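# Move desk flask onto an incubator shelf

## Task

Take the flask that sits on the desk and set it on one of the incubator's shelves, resting flat on the shelf surface with the same face upward as it had on the desk and nothing sticking out beyond the shelf's front edge. Flasks already inside the incubator must stay flat on their shelves, unstacked and with their original face up. No flask may touch the floor, neither incubator door may be slammed open or closed, and the robot must not tip over or finish leaning. Anything that stays in place only because the robot is holding it does not count.

## Robot and tools

Robot: a Hello Robot Stretch 4, about 1.6 m tall. It has an omni-wheel base (rim within 0.23 m of the base origin), a lift on a mast, one telescoping arm that extends forward, a three-joint wrist (yaw, pitch, roll) and a two-finger gripper. It has four cameras: head_camera, head_left_camera, head_right_camera and wrist_camera. Now and then something may briefly nudge a loose object.

Frames: the base frame sits on the floor under the base centre, with x forward, y left and z up. hand_pose is reported in the base frame and is a point between the open fingertips. With all wrist joints at 0 its axes match the base frame's. The printed value can be a little off. The odometry frame is the base frame as it was at the scene start.

execute_actions: the argument "actions" is a list holding exactly one action, or an empty list, which only returns the state and images. "cameras" picks which images come back: null, omitted or ["all"] gives all of them, [] gives none. An action may contain:
- "base", with exactly one command. These are offsets from where the base last reported itself, not places to go to. translate_m drives straight, forward positive, -2 to 2 m. strafe_m moves sideways, left positive, -2 to 2 m. rotate_rad turns in place, counter-clockwise positive, -3.2 to 3.2 rad.
- "joints", a dict of absolute targets by name. lift_m 0 to 1.2 m. arm_m 0 to 0.55 m of extension. wrist_yaw_rad -1.134 to 4.276 (0 forward, positive left, 3.14 folded back, above 3.4 the arm may block it). wrist_pitch_rad -1.117 to 4.259 (0 level, 1.57 pointing down). wrist_roll_rad -1.117 to 4.259 (positive is clockwise seen from behind the gripper). gripper_m -0.038 to 0.141, the fingertip gap in metres; values below 0 press the tips together. A joint target outside its range is clipped and the result says so. Any other bad value or unknown key rejects the whole call.
- "pace": "slow", "default", "fast" or "max". The base moves at 0.1/0.3/0.4/0.6 m/s and turns at 1/2/3/4 rad/s for these paces. With the lift above 0.2 the speeds are reduced further.
- "contact_limits": {"arm_m": 0 to 0.75}, how hard the arm may push before it halts. The default is 0.5.
- Or {"end_of_arm": "enable_torque"} by itself, which re-enables wrist or gripper motors that switched off.
The motions in one action start together. No action runs longer than 15 s. A joint or the base left out of an action may still be driving toward its previous target.

wait(seconds 0 to 10) lets the scene run and returns state and images. zoom_image(camera, region [x0,y0,x1,y1] in pixels, at most 504x504) gives a closer look at the latest image. read_manual returns licence texts only. finished_scene(scene) ends the scene and cannot be undone. If a result reports a stop, the later calls in that same reply are skipped.

Reading the results: base_status and joint_status show how each motion ended. "done" for the base only means the wheels turned the commanded amount. "off_target" means it came to rest short and may still be pushing. "contact_stop_at_<key>" means it hit something; the lift, arm or wheels go slack, so a loaded lift can sink. "limit_stop_at_tilt" means the lean is over 6 degrees and the lift, arm and wheels go slack. "limit_stop_at_own_body" is a self-collision halt, which is likely with the wrist pitched up below -0.2 and rolled. "torque_fault" means a wrist motor went limp; send enable_torque. on_its_own lists what was not commanded, and "held at" there is the target being held. lidar_m gives 12 ranges in 30-degree sectors, starting straight ahead and going counter-clockwise (4th left, 7th behind, 10th right). "-" means nothing was seen or something is closer than 0.25 m. The lidar misses glass and clear plastic. wrist_depth_mm is a 7x7 grid in mm (100 to 2000). base_odometry comes from the wheels only. If turned_by_wheels and turned_by_imu differ by more than about 0.1 rad, the base slipped or hit something. base_tilt is in degrees. motor_effort is in percent, with the peak in brackets. A gripper_m reading or "done" does not prove that something is held; look for a clear change in the gripper effort.

Gripping: command a gap smaller than the object's width. Going further below the width squeezes harder and pulls the object toward the wrist. If the fingertips get stuck on a surface, raise the lift. To unfold at the start, send lift_m 0.4 together with wrist_yaw_rad 0.

Camera calibration (intrinsics and T_world_to_cam relative to the base frame) is given per camera and may be slightly off.

Things to avoid: dropping the flask or letting any flask reach the floor; knocking over the flasks already on the shelves; swinging a door fast or banging it shut; hard pushes, so use low arm contact limits near the shelves and doors; driving or turning with a heavy load on an extended arm (arm_m above 0.2), which can tip the robot; ending tilted. Let go of the flask and check that it sits flat, same side up and fully behind the shelf edge before calling finished_scene. Shorter robot motion time is better.

Each tool is called after ">>>" as name(argument=value, ...) on one line, values as JSON.

## Session

I'll start by checking the current state and camera views.

>>> execute_actions(actions=[])

Scene clock: 0.00 s.
base_odometry: x=+0.000 y=+0.000 heading=+0.000 (m, m, rad; odometry frame)
turned_by_wheels: +0.000 (rad since the last result)
turned_by_imu: +0.000 (rad since the last result)
base_tilt: forward=-0.1 right=-0.2 (deg)
lidar_m: 1.04 1.01 1.09 1.08 1.04 1.13 1.58 2.91 3.09 2.12 1.36 2.50
base_status: not commanded
joint_positions: lift_m=+0.202 arm_m=-0.002 wrist_yaw_rad=+3.224 wrist_pitch_rad=-0.006 wrist_roll_rad=-0.017 gripper_m=+0.057
joint_status: not commanded
motor_effort: lift_m=+18 arm_m=-1 wrist_yaw_rad=+0 wrist_pitch_rad=-7 wrist_roll_rad=-1 gripper_m=-2 wheel_0=+0 wheel_1=+0 wheel_2=+0 (%)
hand_pose: x=-0.1253 y=+0.0632 z=+0.3819 quat_wxyz=(-0.041, +0.003, -0.009, +0.999) (m; base frame)
wrist_depth_mm: - 134 255 - 1576 1229 976 / - 111 133 - 1537 1205 991 / - 112 132 - 1537 1229 1008 / - 124 156 - 1576 1229 1008 / 134 - - - 1618 1229 1008 / 224 1661 214 1537 211 1229 1008 / 222 931 917 161 931 976 931
pictures: head_camera, head_left_camera, head_right_camera, wrist_camera
Images, in order (width x height): head_camera 420x560, head_left_camera 420x672, head_right_camera 420x672, wrist_camera 616x392.

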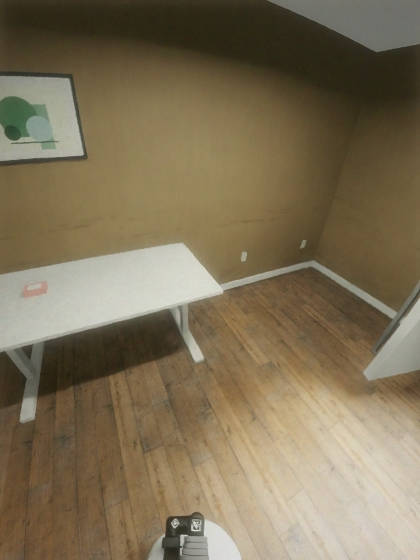

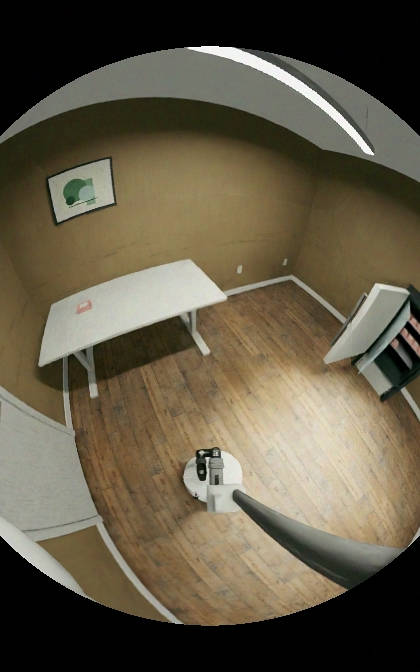

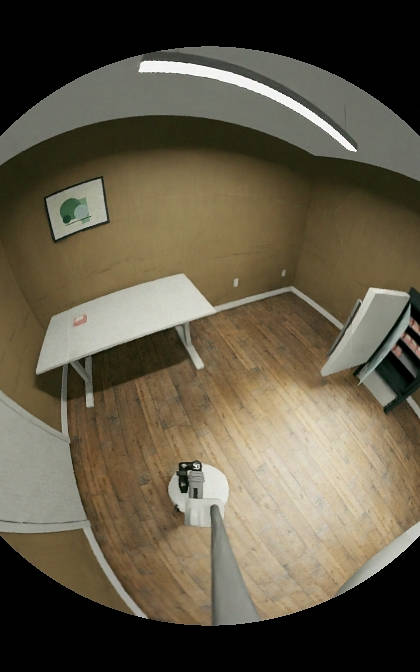

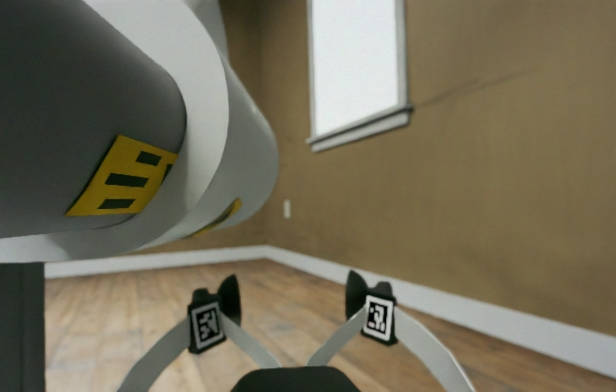

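>>> zoom_image(camera="head_camera", region=[0, 250, 120, 330])

>>> zoom_image(camera="head_right_camera", region=[300, 270, 420, 430])

Region (0, 250, 120, 330) of head_camera's 420x560 image, scaled by 4.200, with more detail than that image has.

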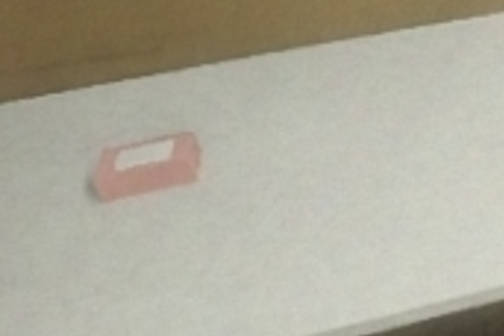

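Region (300, 270, 420, 430) of head_right_camera's 420x672 image, scaled by 3.150, with more detail than that image has; it fills the left 378 columns of this view, and the rest is white.

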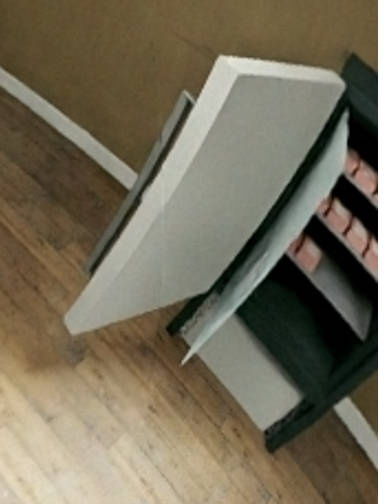

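>>> zoom_image(camera="head_left_camera", region=[310, 270, 420, 410])

>>> zoom_image(camera="head_left_camera", region=[40, 270, 140, 340])

Region (310, 270, 420, 410) of head_left_camera's 420x672 image, scaled by 3.600, with more detail than that image has; it fills the left 396 columns of this view, and the rest is white.

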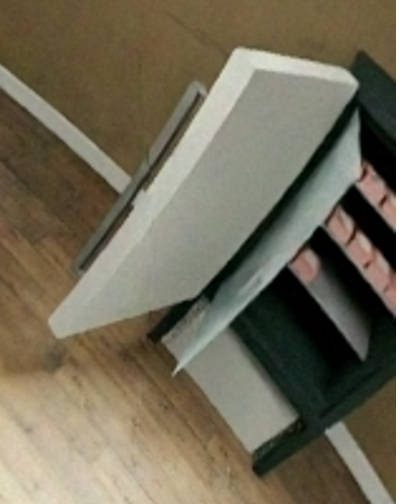

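Region (40, 270, 140, 340) of head_left_camera's 420x672 image, scaled by 5.040, with more detail than that image has; it fills the top 353 rows of this view, and the rest is white.

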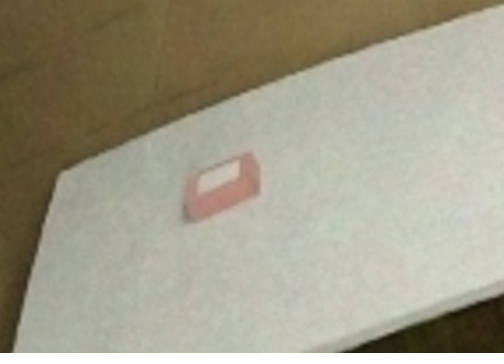

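>>> execute_actions(actions=[{"base": {"rotate_rad": 0.48}, "joints": {"lift_m": 0.85, "wrist_yaw_rad": 0.0, "wrist_pitch_rad": 0.4, "gripper_m": 0.14}, "pace": "fast"}])

Scene clock: 39.07 s.
base_odometry: x=+0.000 y=+0.000 heading=+0.480 (m, m, rad; odometry frame)
turned_by_wheels: +0.480 (rad since the last result)
turned_by_imu: +0.487 (rad since the last result)
base_tilt: forward=+0.0 right=-0.2 (deg)
lidar_m: 1.00 1.06 1.10 1.02 1.12 1.50 2.94 3.03 2.14 1.37 2.57 1.05
base_status: done
joint_positions: lift_m=+0.850 arm_m=-0.002 wrist_yaw_rad=+0.000 wrist_pitch_rad=+0.402 wrist_roll_rad=-0.017 gripper_m=+0.140
joint_status: all done
motor_effort: lift_m=+21(23) arm_m=-1(1) wrist_yaw_rad=-1(6) wrist_pitch_rad=-7(5) wrist_roll_rad=+0(1) gripper_m=+2(1) wheel_0=-1(6) wheel_1=+0(6) wheel_2=+0(8) (%)
hand_pose: x=+0.4349 y=-0.0874 z=+0.9150 quat_wxyz=(+0.980, -0.008, +0.200, +0.002) (m; base frame)
wrist_depth_mm: 1366 1366 1366 1397 1430 1464 1464 / 1464 1464 1499 1499 1499 1499 1537 / 1366 1366 1336 1308 1308 1618 1618 / 891 931 931 917 904 991 1708 / 1576 1708 1708 1756 1756 1808 1863 / 1499 206 1576 1576 1308 1464 1537 / 1336 1308 1281 149 1308 1229 1281
pictures: head_camera, head_left_camera, head_right_camera, wrist_camera
camera_calibration (this result's frames):
wrist_camera: T_world_to_cam=[[-0.0176986, -0.999826, -0.00596983, -0.0766871], [-0.365644, 0.0120294, -0.930677, 1.07667], [0.930587, -0.0142888, -0.365793, 0.151655], [0, 0, 0, 1]] pos_world=[0.251192, -0.0874585, 1.05705]
Images, in order (width x height): head_camera 420x560, head_left_camera 420x672, head_right_camera 420x672, wrist_camera 616x392.

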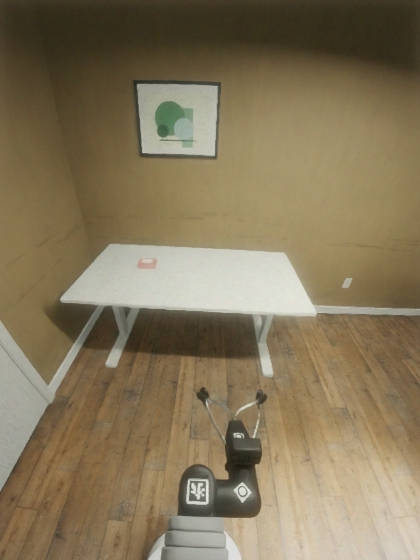

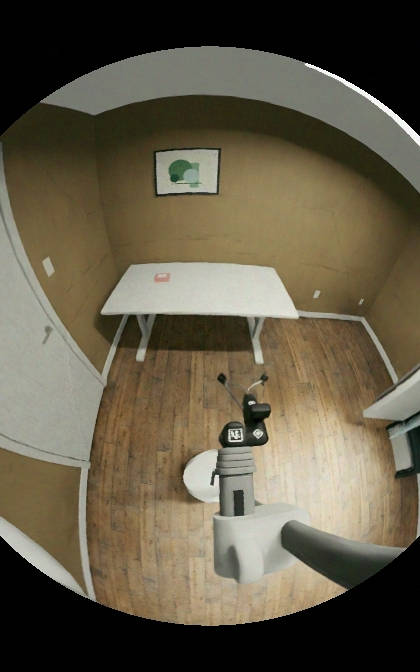

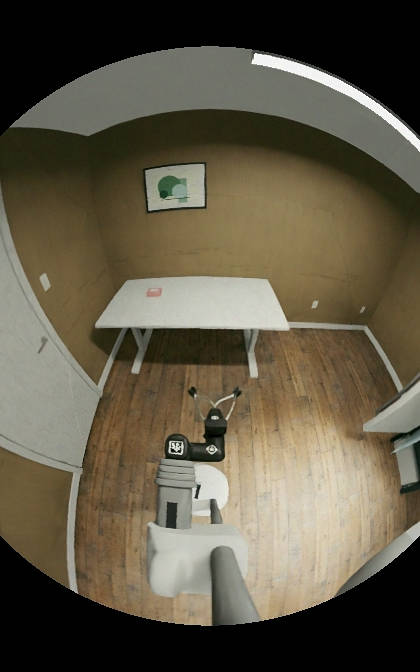

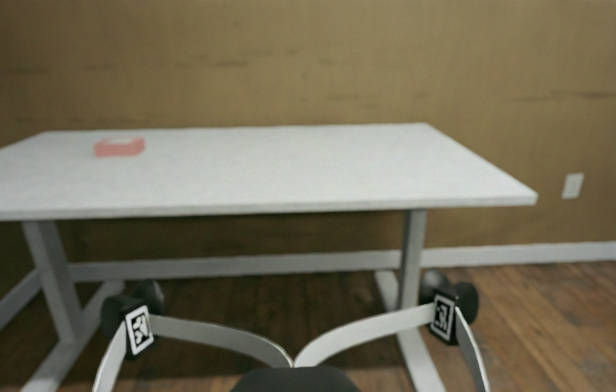

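>>> zoom_image(camera="head_camera", region=[110, 240, 190, 290])

>>> zoom_image(camera="wrist_camera", region=[60, 110, 180, 180])

Region (110, 240, 190, 290) of head_camera's 420x560 image, scaled by 6.300, with more detail than that image has; it fills the top 315 rows of this view, and the rest is white.

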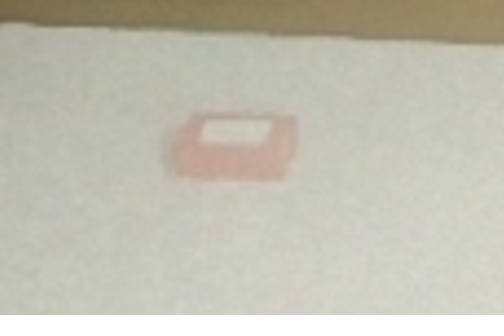

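Region (60, 110, 180, 180) of wrist_camera's 616x392 image, scaled by 4.200; it fills the top 294 rows of this view, and the rest is white.

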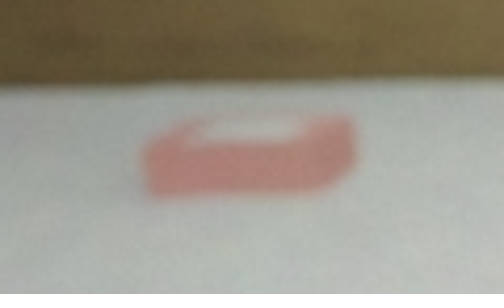

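>>> execute_actions(actions=[{"base": {"translate_m": 0.62}, "joints": {"wrist_yaw_rad": 0.6, "wrist_pitch_rad": 0.5}, "pace": "fast"}], cameras=["head_camera", "wrist_camera"])

Scene clock: 65.90 s.
base_odometry: x=+0.550 y=+0.286 heading=+0.480 (m, m, rad; odometry frame)
turned_by_wheels: +0.000 (rad since the last result)
turned_by_imu: -0.001 (rad since the last result)
base_tilt: forward=+0.1 right=-0.3 (deg)
lidar_m: 0.39 0.43 0.60 1.02 1.09 1.55 3.62 3.67 1.41 1.39 0.56 0.42
base_status: done
joint_positions: lift_m=+0.850 arm_m=-0.002 wrist_yaw_rad=+0.600 wrist_pitch_rad=+0.502 wrist_roll_rad=-0.017 gripper_m=+0.140
joint_status: all done
motor_effort: lift_m=+21(21) arm_m=-1(1) wrist_yaw_rad=+0(6) wrist_pitch_rad=-6(7) wrist_roll_rad=+0(0) gripper_m=+0(0) wheel_0=+0(3) wheel_1=+0(4) wheel_2=+0(11) (%)
hand_pose: x=+0.4275 y=+0.0707 z=+0.8891 quat_wxyz=(+0.925, -0.081, +0.235, +0.288) (m; base frame)
wrist_depth_mm: 946 1138 1118 976 866 778 707 / 976 1182 1205 1042 917 809 759 / 976 946 946 931 931 842 788 / 691 691 683 676 676 668 676 / 544 535 539 530 530 530 535 / 473 206 442 442 410 413 439 / 1138 377 364 150 373 364 373
pictures: head_camera, wrist_camera
camera_calibration (this result's frames):
wrist_camera: T_world_to_cam=[[0.54935, -0.835582, -0.00415212, -0.174609], [-0.383615, -0.247785, -0.889631, 1.03754], [0.74233, 0.490311, -0.456662, 0.276961], [0, 0, 0, 1]] pos_world=[0.288339, -0.0246107, 1.04878]
Images, in order (width x height): head_camera 420x560, wrist_camera 616x392.

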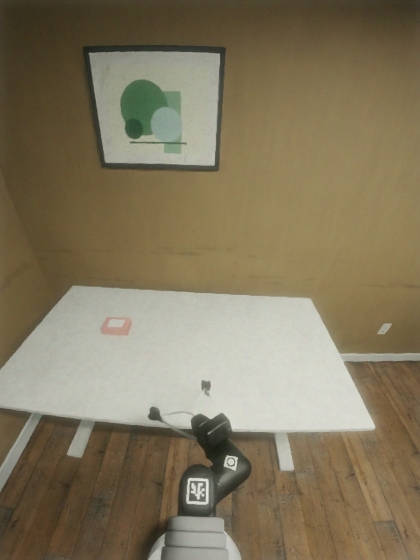

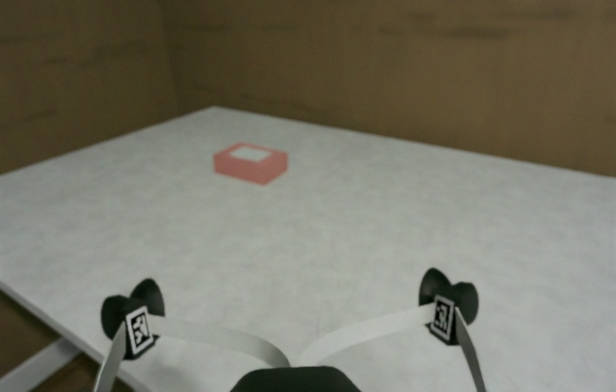

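>>> zoom_image(camera="head_camera", region=[80, 300, 160, 350])

>>> zoom_image(camera="wrist_camera", region=[190, 125, 310, 200])

Region (80, 300, 160, 350) of head_camera's 420x560 image, scaled by 6.300, with more detail than that image has; it fills the top 315 rows of this view, and the rest is white.

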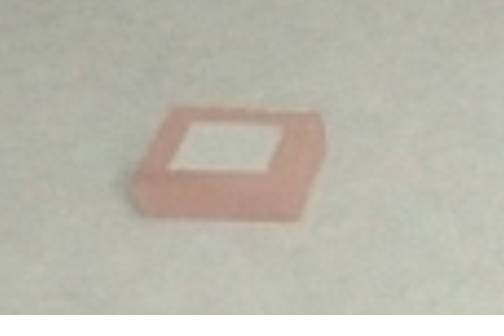

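Region (190, 125, 310, 200) of wrist_camera's 616x392 image, scaled by 4.200; it fills the top 315 rows of this view, and the rest is white.

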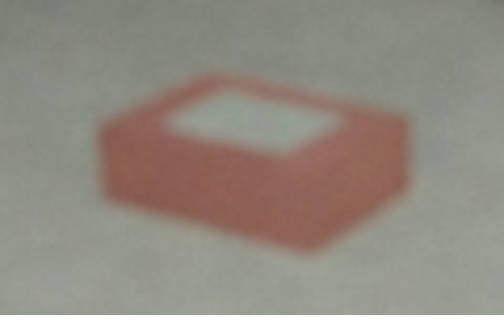

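>>> execute_actions(actions=[{"base": {"strafe_m": 0.14}, "joints": {"lift_m": 0.80, "arm_m": 0.40, "wrist_yaw_rad": 1.57, "wrist_pitch_rad": 0.4, "wrist_roll_rad": 0.0}, "pace": "fast"}], cameras=[])

>>> execute_actions(actions=[{"base": {"translate_m": 0.10}, "joints": {"arm_m": 0.487}}], cameras=["head_camera", "wrist_camera"])

Scene clock: 93.93 s.
base_odometry: x=+0.485 y=+0.411 heading=+0.480 (m, m, rad; odometry frame)
turned_by_wheels: +0.000 (rad since the last result)
turned_by_imu: -0.001 (rad since the last result)
base_tilt: forward=-0.1 right=-0.2 (deg)
lidar_m: 0.40 0.40 0.60 0.87 0.95 1.35 3.64 3.69 2.30 1.52 0.57 0.41
base_status: done
joint_positions: lift_m=+0.800 arm_m=+0.399 wrist_yaw_rad=+1.570 wrist_pitch_rad=+0.402 wrist_roll_rad=+0.000 gripper_m=+0.140
joint_status: all done
motor_effort: lift_m=+15(19) arm_m=+4(6) wrist_yaw_rad=+0(6) wrist_pitch_rad=-5(10) wrist_roll_rad=+0(1) gripper_m=-1(0) wheel_0=+0(7) wheel_1=-2(10) wheel_2=+1(2) (%)
hand_pose: x=+0.6578 y=+0.2654 z=+0.8656 quat_wxyz=(+0.693, -0.141, +0.141, +0.693) (m; base frame)
wrist_depth_mm: 750 759 778 788 788 809 741 / 778 820 820 831 842 854 741 / 809 842 878 866 891 904 750 / 866 891 891 891 904 699 691 / 904 621 554 544 530 530 521 / 976 206 436 430 389 334 415 / 392 349 347 149 349 300 298
pictures: none
No camera images: the call's "cameras" was empty. Leave "cameras" out to get every camera's image.

Scene clock: 95.47 s.
base_odometry: x=+0.574 y=+0.457 heading=+0.480 (m, m, rad; odometry frame)
turned_by_wheels: +0.000 (rad since the last result)
turned_by_imu: +0.000 (rad since the last result)
base_tilt: forward=-0.1 right=-0.2 (deg)
lidar_m: 0.29 0.31 0.44 0.87 0.95 1.33 3.68 3.79 1.56 1.61 0.43 0.31
base_status: done
joint_positions: lift_m=+0.800 arm_m=+0.486 wrist_yaw_rad=+1.570 wrist_pitch_rad=+0.402 wrist_roll_rad=+0.000 gripper_m=+0.140
joint_status: all done
motor_effort: lift_m=+14(14) arm_m=+4(6) wrist_yaw_rad=+0(0) wrist_pitch_rad=-6(8) wrist_roll_rad=+0(0) gripper_m=+0(2) wheel_0=-1(4) wheel_1=+0(6) wheel_2=+2(7) (%)
hand_pose: x=+0.7448 y=+0.2654 z=+0.8656 quat_wxyz=(+0.693, -0.141, +0.141, +0.693) (m; base frame)
wrist_depth_mm: 759 759 778 778 798 676 488 / 798 798 809 831 831 683 492 / 831 842 866 866 878 699 492 / 866 891 904 917 917 661 504 / 569 559 549 539 535 525 496 / 442 206 433 430 389 387 415 / 368 349 338 149 349 338 345
pictures: head_camera, wrist_camera
camera_calibration (this result's frames):
wrist_camera: T_world_to_cam=[[0.99944, -0.0254754, -0.0216833, -0.721369], [-0.0294991, -0.365406, -0.930381, 0.989299], [0.0157786, 0.9305, -0.365953, 0.280947], [0, 0, 0, 1]] pos_world=[0.745716, 0.0816974, 1.0076]
Images, in order (width x height): head_camera 420x560, wrist_camera 616x392.

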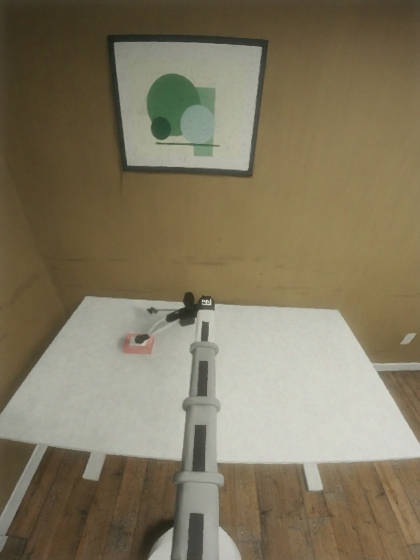

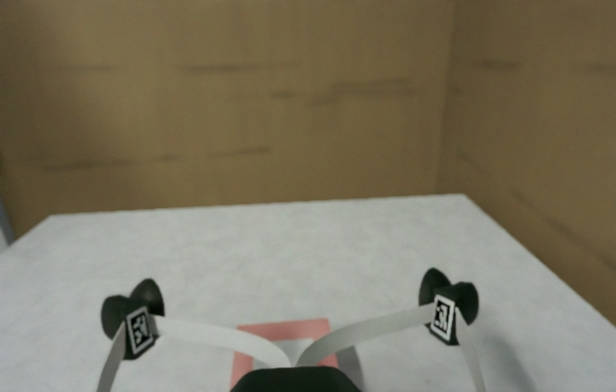

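>>> execute_actions(actions=[{"joints": {"lift_m": 0.735, "wrist_yaw_rad": 1.61, "arm_m": 0.49}}], cameras=["head_camera", "wrist_camera"])

Scene clock: 105.70 s.
base_odometry: x=+0.574 y=+0.457 heading=+0.480 (m, m, rad; odometry frame)
turned_by_wheels: +0.000 (rad since the last result)
turned_by_imu: -0.001 (rad since the last result)
base_tilt: forward=+0.0 right=-0.2 (deg)
lidar_m: 0.28 0.32 0.43 0.86 0.92 1.35 3.66 3.80 1.56 1.61 0.43 0.31
base_status: not commanded
joint_positions: lift_m=+0.735 arm_m=+0.489 wrist_yaw_rad=+1.610 wrist_pitch_rad=+0.402 wrist_roll_rad=+0.000 gripper_m=+0.140
joint_status: all done
motor_effort: lift_m=+14(16) arm_m=+4(3) wrist_yaw_rad=+1(5) wrist_pitch_rad=-6(6) wrist_roll_rad=+1(1) gripper_m=-2(2) wheel_0=-1(1) wheel_1=+0(1) wheel_2=+2(2) (%)
hand_pose: x=+0.7371 y=+0.2687 z=+0.8006 quat_wxyz=(+0.679, -0.144, +0.138, +0.706) (m; base frame)
wrist_depth_mm: 768 768 788 778 778 741 517 / 798 820 820 831 820 750 521 / 842 854 854 878 866 750 525 / 603 585 574 569 549 549 508 / 436 430 421 415 410 402 402 / 343 206 320 270 301 297 320 / 281 271 234 150 270 260 266
pictures: head_camera, wrist_camera
camera_calibration (this result's frames):
wrist_camera: T_world_to_cam=[[0.999663, 0.0142653, -0.0216834, -0.725874], [-0.0149536, -0.36629, -0.930381, 0.919346], [-0.0212146, 0.930391, -0.365953, 0.281548], [0, 0, 0, 1]] pos_world=[0.74535, 0.0851521, 0.942636]
Images, in order (width x height): head_camera 420x560, wrist_camera 616x392.

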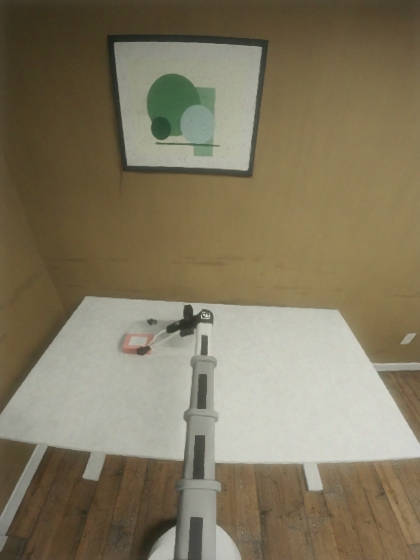

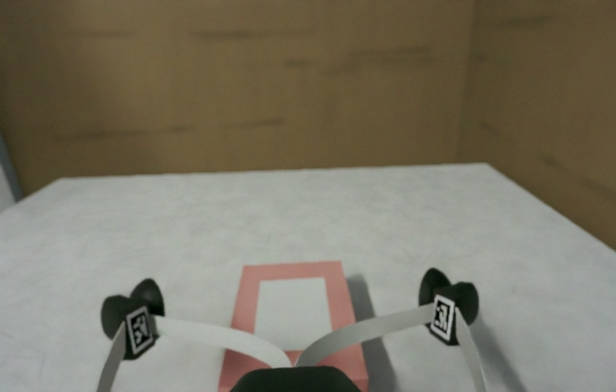

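>>> zoom_image(camera="head_camera", region=[100, 295, 230, 375])

Region (100, 295, 230, 375) of head_camera's 420x560 image, scaled by 3.877, with more detail than that image has; it fills the top 310 rows of this view, and the rest is white.

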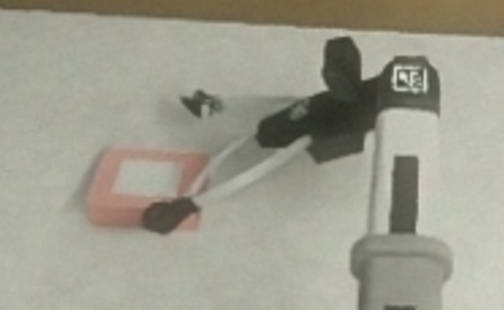

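>>> execute_actions(actions=[{"joints": {"lift_m": 0.692}, "pace": "slow"}], cameras=["head_camera", "wrist_camera"])

Scene clock: 129.23 s.
base_odometry: x=+0.574 y=+0.457 heading=+0.480 (m, m, rad; odometry frame)
turned_by_wheels: +0.000 (rad since the last result)
turned_by_imu: -0.001 (rad since the last result)
base_tilt: forward=+0.0 right=-0.3 (deg)
lidar_m: 0.28 0.31 0.46 0.87 0.95 1.36 3.70 3.80 1.54 1.57 0.42 0.32
base_status: not commanded
joint_positions: lift_m=+0.692 arm_m=+0.489 wrist_yaw_rad=+1.610 wrist_pitch_rad=+0.402 wrist_roll_rad=+0.000 gripper_m=+0.140
joint_status: all done
motor_effort: lift_m=+14(13) arm_m=+4(4) wrist_yaw_rad=+0(1) wrist_pitch_rad=-8(6) wrist_roll_rad=+0(1) gripper_m=+1(1) wheel_0=-1(1) wheel_1=-1(0) wheel_2=+2(2) (%)
hand_pose: x=+0.7371 y=+0.2687 z=+0.7576 quat_wxyz=(+0.679, -0.144, +0.138, +0.706) (m; base frame)
wrist_depth_mm: 768 768 778 788 788 741 512 / 809 820 820 820 831 741 521 / 842 842 842 842 854 661 525 / 480 473 462 452 442 433 430 / 351 347 310 258 329 324 320 / 274 206 216 205 213 239 258 / 227 216 207 149 216 210 214
pictures: head_camera, wrist_camera
camera_calibration (this result's frames):
wrist_camera: T_world_to_cam=[[0.999663, 0.0142652, -0.0216834, -0.726807], [-0.0149536, -0.36629, -0.930381, 0.879357], [-0.0212145, 0.930392, -0.365953, 0.265818], [0, 0, 0, 1]] pos_world=[0.745351, 0.0851521, 0.899654]
Images, in order (width x height): head_camera 420x560, wrist_camera 616x392.

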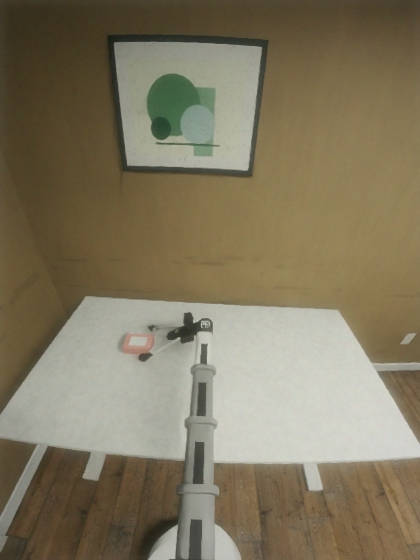

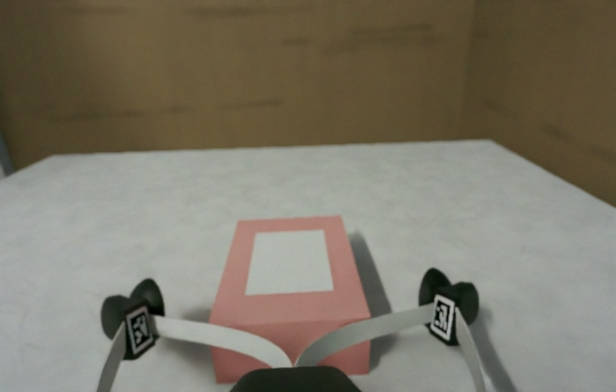

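>>> execute_actions(actions=[{"base": {"strafe_m": 0.012}, "joints": {"lift_m": 0.688}, "pace": "slow"}], cameras=["wrist_camera"])

>>> execute_actions(actions=[{"joints": {"gripper_m": 0.04}}], cameras=["head_camera", "wrist_camera"])

Scene clock: 149.20 s.
base_odometry: x=+0.569 y=+0.467 heading=+0.480 (m, m, rad; odometry frame)
turned_by_wheels: +0.000 (rad since the last result)
turned_by_imu: +0.000 (rad since the last result)
base_tilt: forward=+0.1 right=-0.2 (deg)
lidar_m: 0.28 0.31 0.43 0.86 0.94 1.31 3.63 3.81 1.56 1.62 0.43 0.32
base_status: done
joint_positions: lift_m=+0.688 arm_m=+0.489 wrist_yaw_rad=+1.610 wrist_pitch_rad=+0.402 wrist_roll_rad=+0.000 gripper_m=+0.140
joint_status: all done
motor_effort: lift_m=+14(13) arm_m=+4(4) wrist_yaw_rad=+1(1) wrist_pitch_rad=-6(7) wrist_roll_rad=+1(0) gripper_m=+2(0) wheel_0=+0(5) wheel_1=+2(3) wheel_2=+0(2) (%)
hand_pose: x=+0.7371 y=+0.2687 z=+0.7536 quat_wxyz=(+0.679, -0.144, +0.138, +0.706) (m; base frame)
wrist_depth_mm: 759 759 759 759 778 732 521 / 798 798 798 809 820 750 517 / 842 831 831 842 854 661 521 / 473 462 455 442 436 424 421 / 343 336 301 250 322 319 312 / 270 206 209 199 213 234 251 / 222 211 189 150 205 204 210
pictures: wrist_camera
camera_calibration (this result's frames):
wrist_camera: T_world_to_cam=[[0.999662, 0.0143129, -0.0216833, -0.726895], [-0.014936, -0.36629, -0.930381, 0.875629], [-0.0212588, 0.93039, -0.365953, 0.264386], [0, 0, 0, 1]] pos_world=[0.745349, 0.0851562, 0.89566]
Images, in order (width x height): wrist_camera 616x392.

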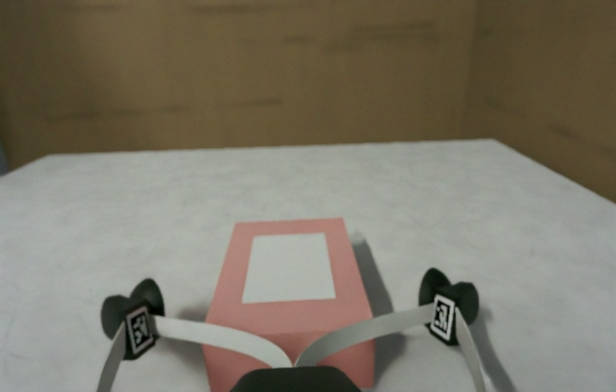

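Scene clock: 151.20 s.
base_odometry: x=+0.569 y=+0.467 heading=+0.480 (m, m, rad; odometry frame)
turned_by_wheels: +0.000 (rad since the last result)
turned_by_imu: +0.000 (rad since the last result)
base_tilt: forward=-0.3 right=-0.2 (deg)
lidar_m: 0.29 0.31 0.44 0.85 0.94 1.31 3.64 3.81 1.58 1.60 0.43 0.30
base_status: not commanded
joint_positions: lift_m=+0.688 arm_m=+0.489 wrist_yaw_rad=+1.610 wrist_pitch_rad=+0.403 wrist_roll_rad=+0.000 gripper_m=+0.041
joint_status: all done
motor_effort: lift_m=+14(14) arm_m=+4(4) wrist_yaw_rad=+0(1) wrist_pitch_rad=-9(8) wrist_roll_rad=+0(1) gripper_m=-23(23) wheel_0=+0(0) wheel_1=+2(2) wheel_2=+1(1) (%)
hand_pose: x=+0.7371 y=+0.2686 z=+0.7534 quat_wxyz=(+0.679, -0.144, +0.139, +0.706) (m; base frame)
wrist_depth_mm: 768 768 768 778 778 741 512 / 798 798 798 798 820 750 521 / 831 831 831 842 831 640 517 / 469 455 445 442 433 424 418 / 342 334 300 241 320 317 312 / 270 264 194 191 190 253 250 / 220 173 173 171 188 198 209
pictures: head_camera, wrist_camera
camera_calibration (this result's frames):
wrist_camera: T_world_to_cam=[[0.999661, 0.0144253, -0.0216758, -0.726902], [-0.0148733, -0.36693, -0.93013, 0.87537], [-0.0213708, 0.930137, -0.366591, 0.265012], [0, 0, 0, 1]] pos_world=[0.745338, 0.0851873, 0.895603]
Images, in order (width x height): head_camera 420x560, wrist_camera 616x392.

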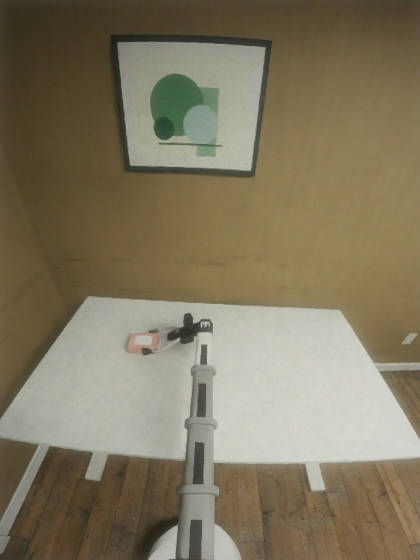

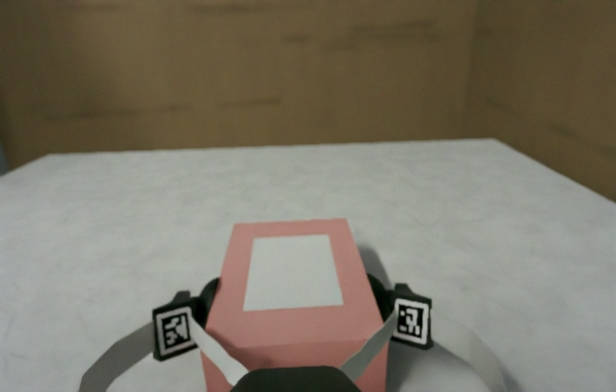

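>>> execute_actions(actions=[{"joints": {"lift_m": 0.76, "gripper_m": 0.03}, "pace": "slow"}], cameras=["head_camera", "wrist_camera"])

Scene clock: 155.60 s.
base_odometry: x=+0.569 y=+0.467 heading=+0.480 (m, m, rad; odometry frame)
turned_by_wheels: +0.000 (rad since the last result)
turned_by_imu: -0.001 (rad since the last result)
base_tilt: forward=-0.1 right=-0.2 (deg)
lidar_m: 0.29 0.32 0.45 0.86 0.91 1.33 3.64 3.79 1.56 1.62 0.42 0.31
base_status: not commanded
joint_positions: lift_m=+0.760 arm_m=+0.489 wrist_yaw_rad=+1.610 wrist_pitch_rad=+0.403 wrist_roll_rad=+0.000 gripper_m=+0.031
joint_status: all done
motor_effort: lift_m=+22(23) arm_m=+4(4) wrist_yaw_rad=+0(0) wrist_pitch_rad=-8(7) wrist_roll_rad=+0(0) gripper_m=-29(27) wheel_0=+0(0) wheel_1=+2(2) wheel_2=+1(1) (%)
hand_pose: x=+0.7371 y=+0.2686 z=+0.8248 quat_wxyz=(+0.679, -0.144, +0.139, +0.706) (m; base frame)
wrist_depth_mm: 759 750 778 778 768 741 517 / 788 788 788 809 809 750 521 / 842 842 854 866 866 750 525 / 866 647 634 615 615 603 521 / 480 477 424 239 455 449 442 / 379 375 191 190 187 357 355 / 314 172 170 169 182 279 296
pictures: head_camera, wrist_camera
camera_calibration (this result's frames):
wrist_camera: T_world_to_cam=[[0.999661, 0.0144228, -0.0216731, -0.72536], [-0.0148694, -0.367031, -0.93009, 0.941679], [-0.0213692, 0.930097, -0.366692, 0.291256], [0, 0, 0, 1]] pos_world=[0.74534, 0.0851905, 0.966926]
Images, in order (width x height): head_camera 420x560, wrist_camera 616x392.

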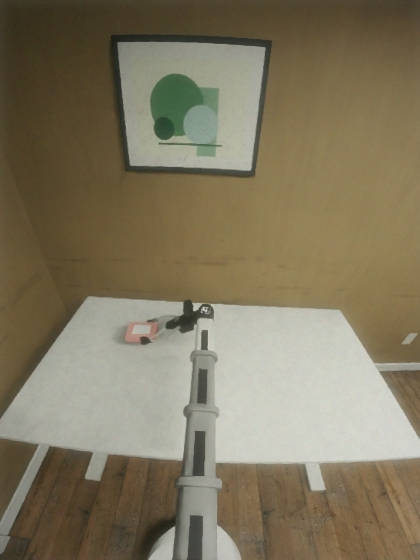

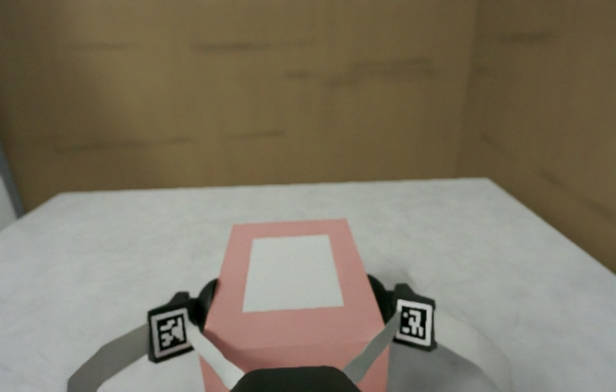

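>>> execute_actions(actions=[{"base": {"translate_m": -1.05}, "joints": {"arm_m": 0.05}, "pace": "fast"}], cameras=["wrist_camera"])

>>> execute_actions(actions=[{"base": {"rotate_rad": -1.571}, "joints": {"wrist_yaw_rad": 0.03, "lift_m": 0.6}}])

Scene clock: 176.70 s.
base_odometry: x=-0.363 y=-0.018 heading=+0.480 (m, m, rad; odometry frame)
turned_by_wheels: +0.000 (rad since the last result)
turned_by_imu: +0.000 (rad since the last result)
base_tilt: forward=+0.0 right=-0.1 (deg)
lidar_m: 1.34 1.25 0.40 0.90 0.97 1.30 2.59 2.69 2.90 1.85 1.59 1.41
base_status: done
joint_positions: lift_m=+0.760 arm_m=+0.051 wrist_yaw_rad=+1.610 wrist_pitch_rad=+0.403 wrist_roll_rad=+0.000 gripper_m=+0.031
joint_status: all done
motor_effort: lift_m=+22(22) arm_m=-4(10) wrist_yaw_rad=+0(1) wrist_pitch_rad=-9(7) wrist_roll_rad=+1(1) gripper_m=-26(28) wheel_0=+0(4) wheel_1=+1(4) wheel_2=-1(11) (%)
hand_pose: x=+0.2986 y=+0.2686 z=+0.8247 quat_wxyz=(+0.679, -0.144, +0.139, +0.706) (m; base frame)
wrist_depth_mm: 759 768 768 759 759 768 768 / 809 798 798 788 798 788 809 / 842 854 854 831 842 854 831 / 878 891 904 878 878 904 904 / 960 931 946 240 946 960 960 / 991 1008 193 190 186 1008 1042 / 1078 172 169 169 182 1098 1098
pictures: wrist_camera
camera_calibration (this result's frames):
wrist_camera: T_world_to_cam=[[0.999656, 0.0145646, -0.0218259, -0.286882], [-0.014955, -0.367223, -0.930013, 0.93514], [-0.0215603, 0.930019, -0.366879, 0.282111], [0, 0, 0, 1]] pos_world=[0.306851, 0.0852148, 0.966931]
Images, in order (width x height): wrist_camera 616x392.

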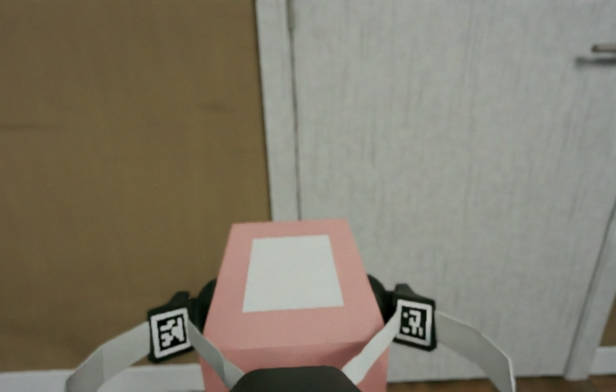

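Scene clock: 178.77 s.
base_odometry: x=-0.363 y=-0.018 heading=-1.091 (m, m, rad; odometry frame)
turned_by_wheels: -1.571 (rad since the last result)
turned_by_imu: -1.599 (rad since the last result)
base_tilt: forward=-0.1 right=-0.2 (deg)
lidar_m: 1.87 1.60 1.38 1.35 1.28 0.92 0.91 0.95 1.25 2.56 2.68 2.92
base_status: done
joint_positions: lift_m=+0.600 arm_m=+0.051 wrist_yaw_rad=+0.030 wrist_pitch_rad=+0.403 wrist_roll_rad=+0.000 gripper_m=+0.031
joint_status: all done
motor_effort: lift_m=+14(21) arm_m=-4(4) wrist_yaw_rad=+0(6) wrist_pitch_rad=-8(10) wrist_roll_rad=+0(0) gripper_m=-27(27) wheel_0=+0(4) wheel_1=+0(4) wheel_2=-1(6) (%)
hand_pose: x=+0.4895 y=-0.0795 z=+0.6653 quat_wxyz=(+0.980, -0.003, +0.200, +0.015) (m; base frame)
wrist_depth_mm: 1118 1308 1756 1808 - - - / - 1336 1756 - - - - / - 1336 1921 - - - - / - 1756 - - - - 1921 / 1576 1537 1397 239 1499 1464 1430 / 1255 1255 192 190 186 1160 1182 / 1025 172 170 169 182 917 976
pictures: head_camera, head_left_camera, head_right_camera, wrist_camera
camera_calibration (this result's frames):
wrist_camera: T_world_to_cam=[[0.00508609, -0.999749, -0.0218184, -0.0699314], [-0.36702, 0.0184297, -0.930031, 0.864941], [0.930199, 0.012738, -0.366834, 0.0126475], [0, 0, 0, 1]] pos_world=[0.306041, -0.0860156, 0.807536]
Images, in order (width x height): head_camera 420x560, head_left_camera 420x672, head_right_camera 420x672, wrist_camera 616x392.

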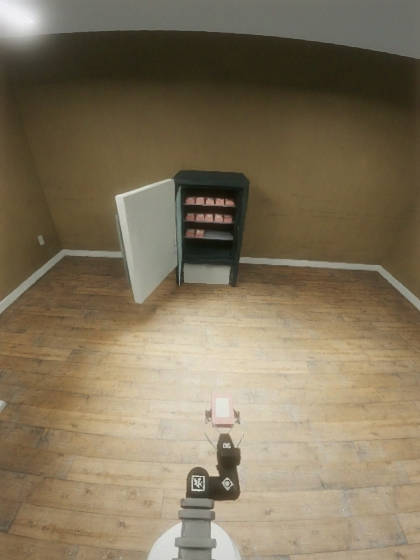

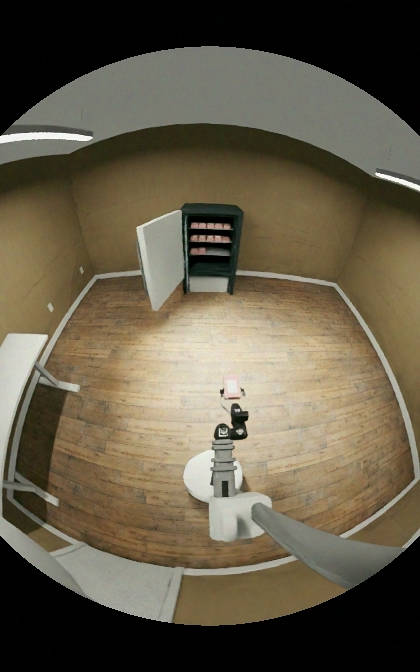

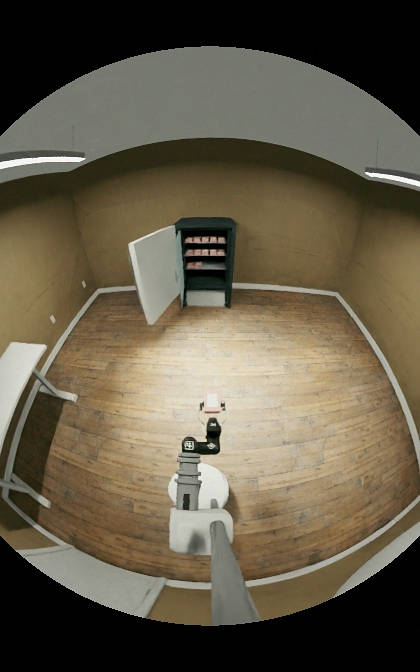

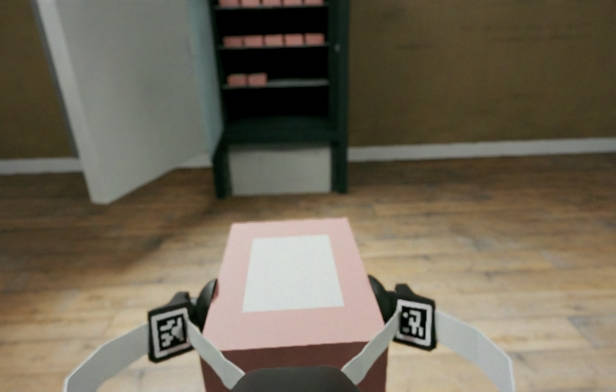

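>>> zoom_image(camera="head_camera", region=[110, 160, 260, 310])

>>> zoom_image(camera="wrist_camera", region=[170, 0, 370, 200])

Region (110, 160, 260, 310) of head_camera's 420x560 image, scaled by 3.360, with more detail than that image has.

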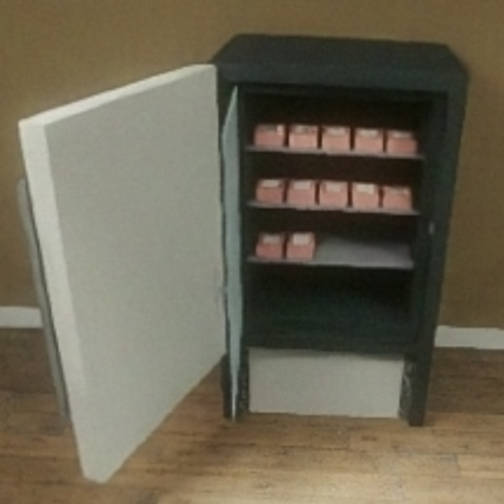

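Region (170, 0, 370, 200) of wrist_camera's 616x392 image, scaled by 2.520.

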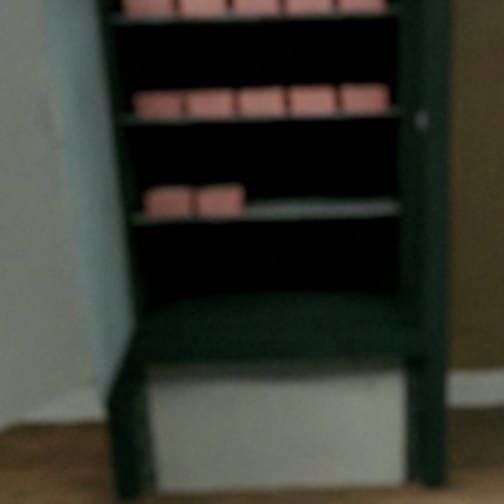

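>>> execute_actions(actions=[{"base": {"translate_m": 1.2}, "joints": {"lift_m": 0.62}, "pace": "fast"}], cameras=["head_camera", "wrist_camera"])

Scene clock: 204.80 s.
base_odometry: x=+0.191 y=-1.082 heading=-1.091 (m, m, rad; odometry frame)
turned_by_wheels: +0.000 (rad since the last result)
turned_by_imu: -0.002 (rad since the last result)
base_tilt: forward=+0.1 right=-0.3 (deg)
lidar_m: 1.00 0.58 0.63 1.59 1.39 1.91 2.12 2.21 2.68 2.58 2.30 1.06
base_status: done
joint_positions: lift_m=+0.620 arm_m=+0.051 wrist_yaw_rad=+0.030 wrist_pitch_rad=+0.403 wrist_roll_rad=+0.000 gripper_m=+0.031
joint_status: all done
motor_effort: lift_m=+21(23) arm_m=-4(4) wrist_yaw_rad=+0(0) wrist_pitch_rad=-9(10) wrist_roll_rad=+1(1) gripper_m=-28(29) wheel_0=-2(7) wheel_1=+0(6) wheel_2=+0(11) (%)
hand_pose: x=+0.4895 y=-0.0794 z=+0.6848 quat_wxyz=(+0.980, -0.003, +0.200, +0.015) (m; base frame)
wrist_depth_mm: 654 820 1060 1060 707 1229 1229 / 668 759 1138 1138 732 1255 1281 / 654 820 931 1060 788 1366 1366 / 661 820 1138 1098 831 1430 1464 / 668 842 831 239 866 1499 1499 / 676 842 191 190 186 1205 1229 / 676 172 169 169 182 946 991
pictures: head_camera, wrist_camera
camera_calibration (this result's frames):
wrist_camera: T_world_to_cam=[[0.00533712, -0.999748, -0.0218175, -0.0695638], [-0.367061, 0.0183362, -0.930016, 0.883006], [0.930182, 0.0129719, -0.36687, 0.0198218], [0, 0, 0, 1]] pos_world=[0.30605, -0.0859943, 0.826965]
Images, in order (width x height): head_camera 420x560, wrist_camera 616x392.

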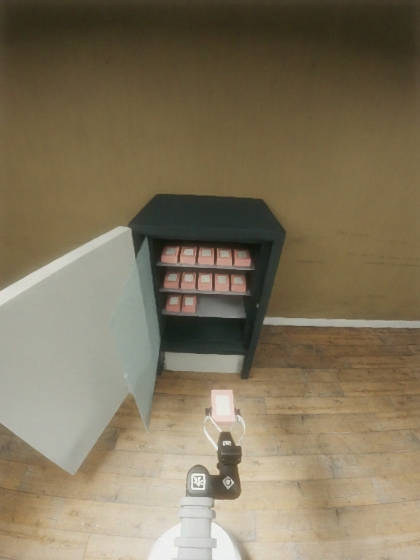

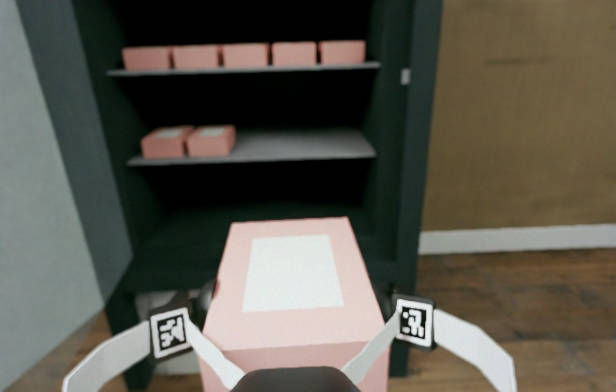

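>>> zoom_image(camera="head_camera", region=[130, 230, 290, 390])

>>> zoom_image(camera="wrist_camera", region=[100, 20, 440, 220])

Region (130, 230, 290, 390) of head_camera's 420x560 image, scaled by 3.150, with more detail than that image has.

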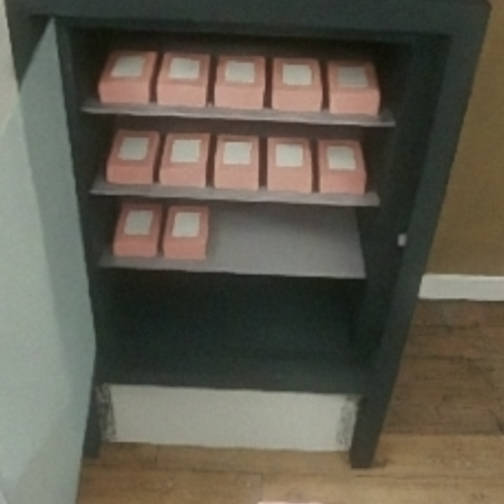

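Region (100, 20, 440, 220) of wrist_camera's 616x392 image, scaled by 1.482; it fills the top 296 rows of this view, and the rest is white.

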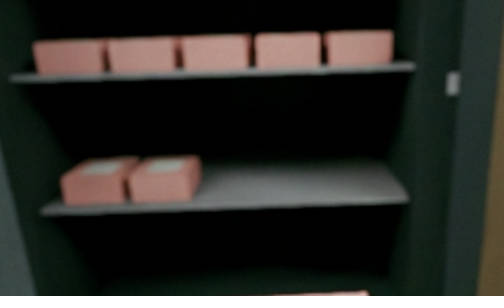

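>>> zoom_image(camera="head_camera", region=[170, 380, 290, 500])

Region (170, 380, 290, 500) of head_camera's 420x560 image, scaled by 4.200, with more detail than that image has.

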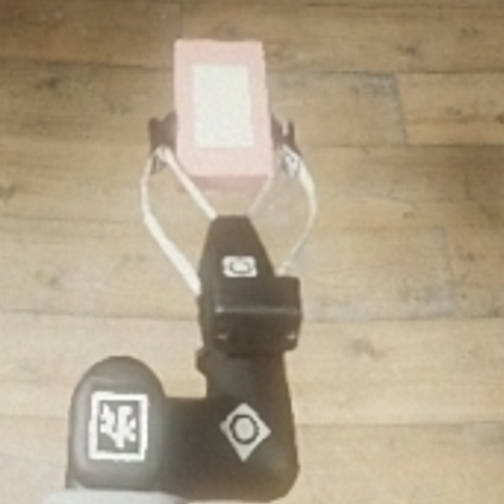

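>>> execute_actions(actions=[{"base": {"strafe_m": -0.03}, "joints": {"lift_m": 0.585}}], cameras=[])

>>> execute_actions(actions=[{"base": {"translate_m": 0.27}, "joints": {"arm_m": 0.2}}], cameras=["head_camera", "wrist_camera"])

Scene clock: 268.73 s.
base_odometry: x=+0.164 y=-1.096 heading=-1.091 (m, m, rad; odometry frame)
turned_by_wheels: +0.000 (rad since the last result)
turned_by_imu: +0.000 (rad since the last result)
base_tilt: forward=+0.1 right=-0.2 (deg)
lidar_m: 1.00 0.60 0.64 1.59 1.45 2.04 2.13 2.22 2.67 2.56 2.29 1.06
base_status: done
joint_positions: lift_m=+0.585 arm_m=+0.051 wrist_yaw_rad=+0.030 wrist_pitch_rad=+0.403 wrist_roll_rad=+0.000 gripper_m=+0.031
joint_status: all done
motor_effort: lift_m=+14(20) arm_m=-4(4) wrist_yaw_rad=+0(0) wrist_pitch_rad=-8(9) wrist_roll_rad=+0(0) gripper_m=-29(30) wheel_0=-1(7) wheel_1=+2(5) wheel_2=+0(2) (%)
hand_pose: x=+0.4895 y=-0.0794 z=+0.6503 quat_wxyz=(+0.980, -0.003, +0.200, +0.015) (m; base frame)
wrist_depth_mm: 668 820 759 759 691 1182 1229 / 676 931 1138 1138 741 1281 1308 / 691 842 931 1042 788 1336 1336 / 683 904 1042 1025 831 1430 1430 / 699 842 831 240 866 1430 1430 / 707 891 191 190 186 1160 1138 / 976 172 170 169 182 917 960
pictures: none
No camera images: the call's "cameras" was empty. Leave "cameras" out to get every camera's image.

Scene clock: 271.10 s.
base_odometry: x=+0.289 y=-1.336 heading=-1.091 (m, m, rad; odometry frame)
turned_by_wheels: +0.000 (rad since the last result)
turned_by_imu: +0.000 (rad since the last result)
base_tilt: forward=+0.0 right=-0.2 (deg)
lidar_m: 0.70 0.64 0.38 0.56 1.54 2.01 2.40 2.49 2.66 2.55 1.92 0.77
base_status: done
joint_positions: lift_m=+0.585 arm_m=+0.199 wrist_yaw_rad=+0.030 wrist_pitch_rad=+0.403 wrist_roll_rad=+0.000 gripper_m=+0.031
joint_status: all done
motor_effort: lift_m=+14(14) arm_m=+4(4) wrist_yaw_rad=-1(1) wrist_pitch_rad=-9(9) wrist_roll_rad=+1(1) gripper_m=-26(30) wheel_0=+1(5) wheel_1=+1(6) wheel_2=+1(8) (%)
hand_pose: x=+0.6380 y=-0.0794 z=+0.6503 quat_wxyz=(+0.980, -0.003, +0.200, +0.015) (m; base frame)
wrist_depth_mm: 373 375 375 377 382 320 281 / 574 741 759 759 521 338 297 / 597 768 778 778 535 353 320 / 449 473 525 525 480 370 976 / 535 707 427 239 442 375 1060 / 564 615 192 190 186 379 1078 / 504 172 170 169 182 394 946
pictures: head_camera, wrist_camera
camera_calibration (this result's frames):
wrist_camera: T_world_to_cam=[[0.00547246, -0.999747, -0.0218191, -0.0711565], [-0.367003, 0.0182888, -0.93004, 0.905497], [0.930204, 0.0130973, -0.36681, -0.131019], [0, 0, 0, 1]] pos_world=[0.454584, -0.085983, 0.792537]
Images, in order (width x height): head_camera 420x560, wrist_camera 616x392.

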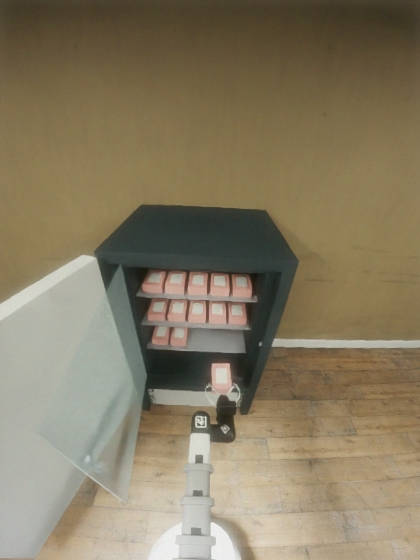

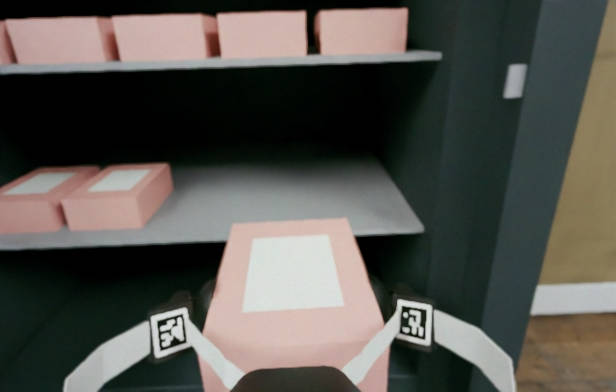

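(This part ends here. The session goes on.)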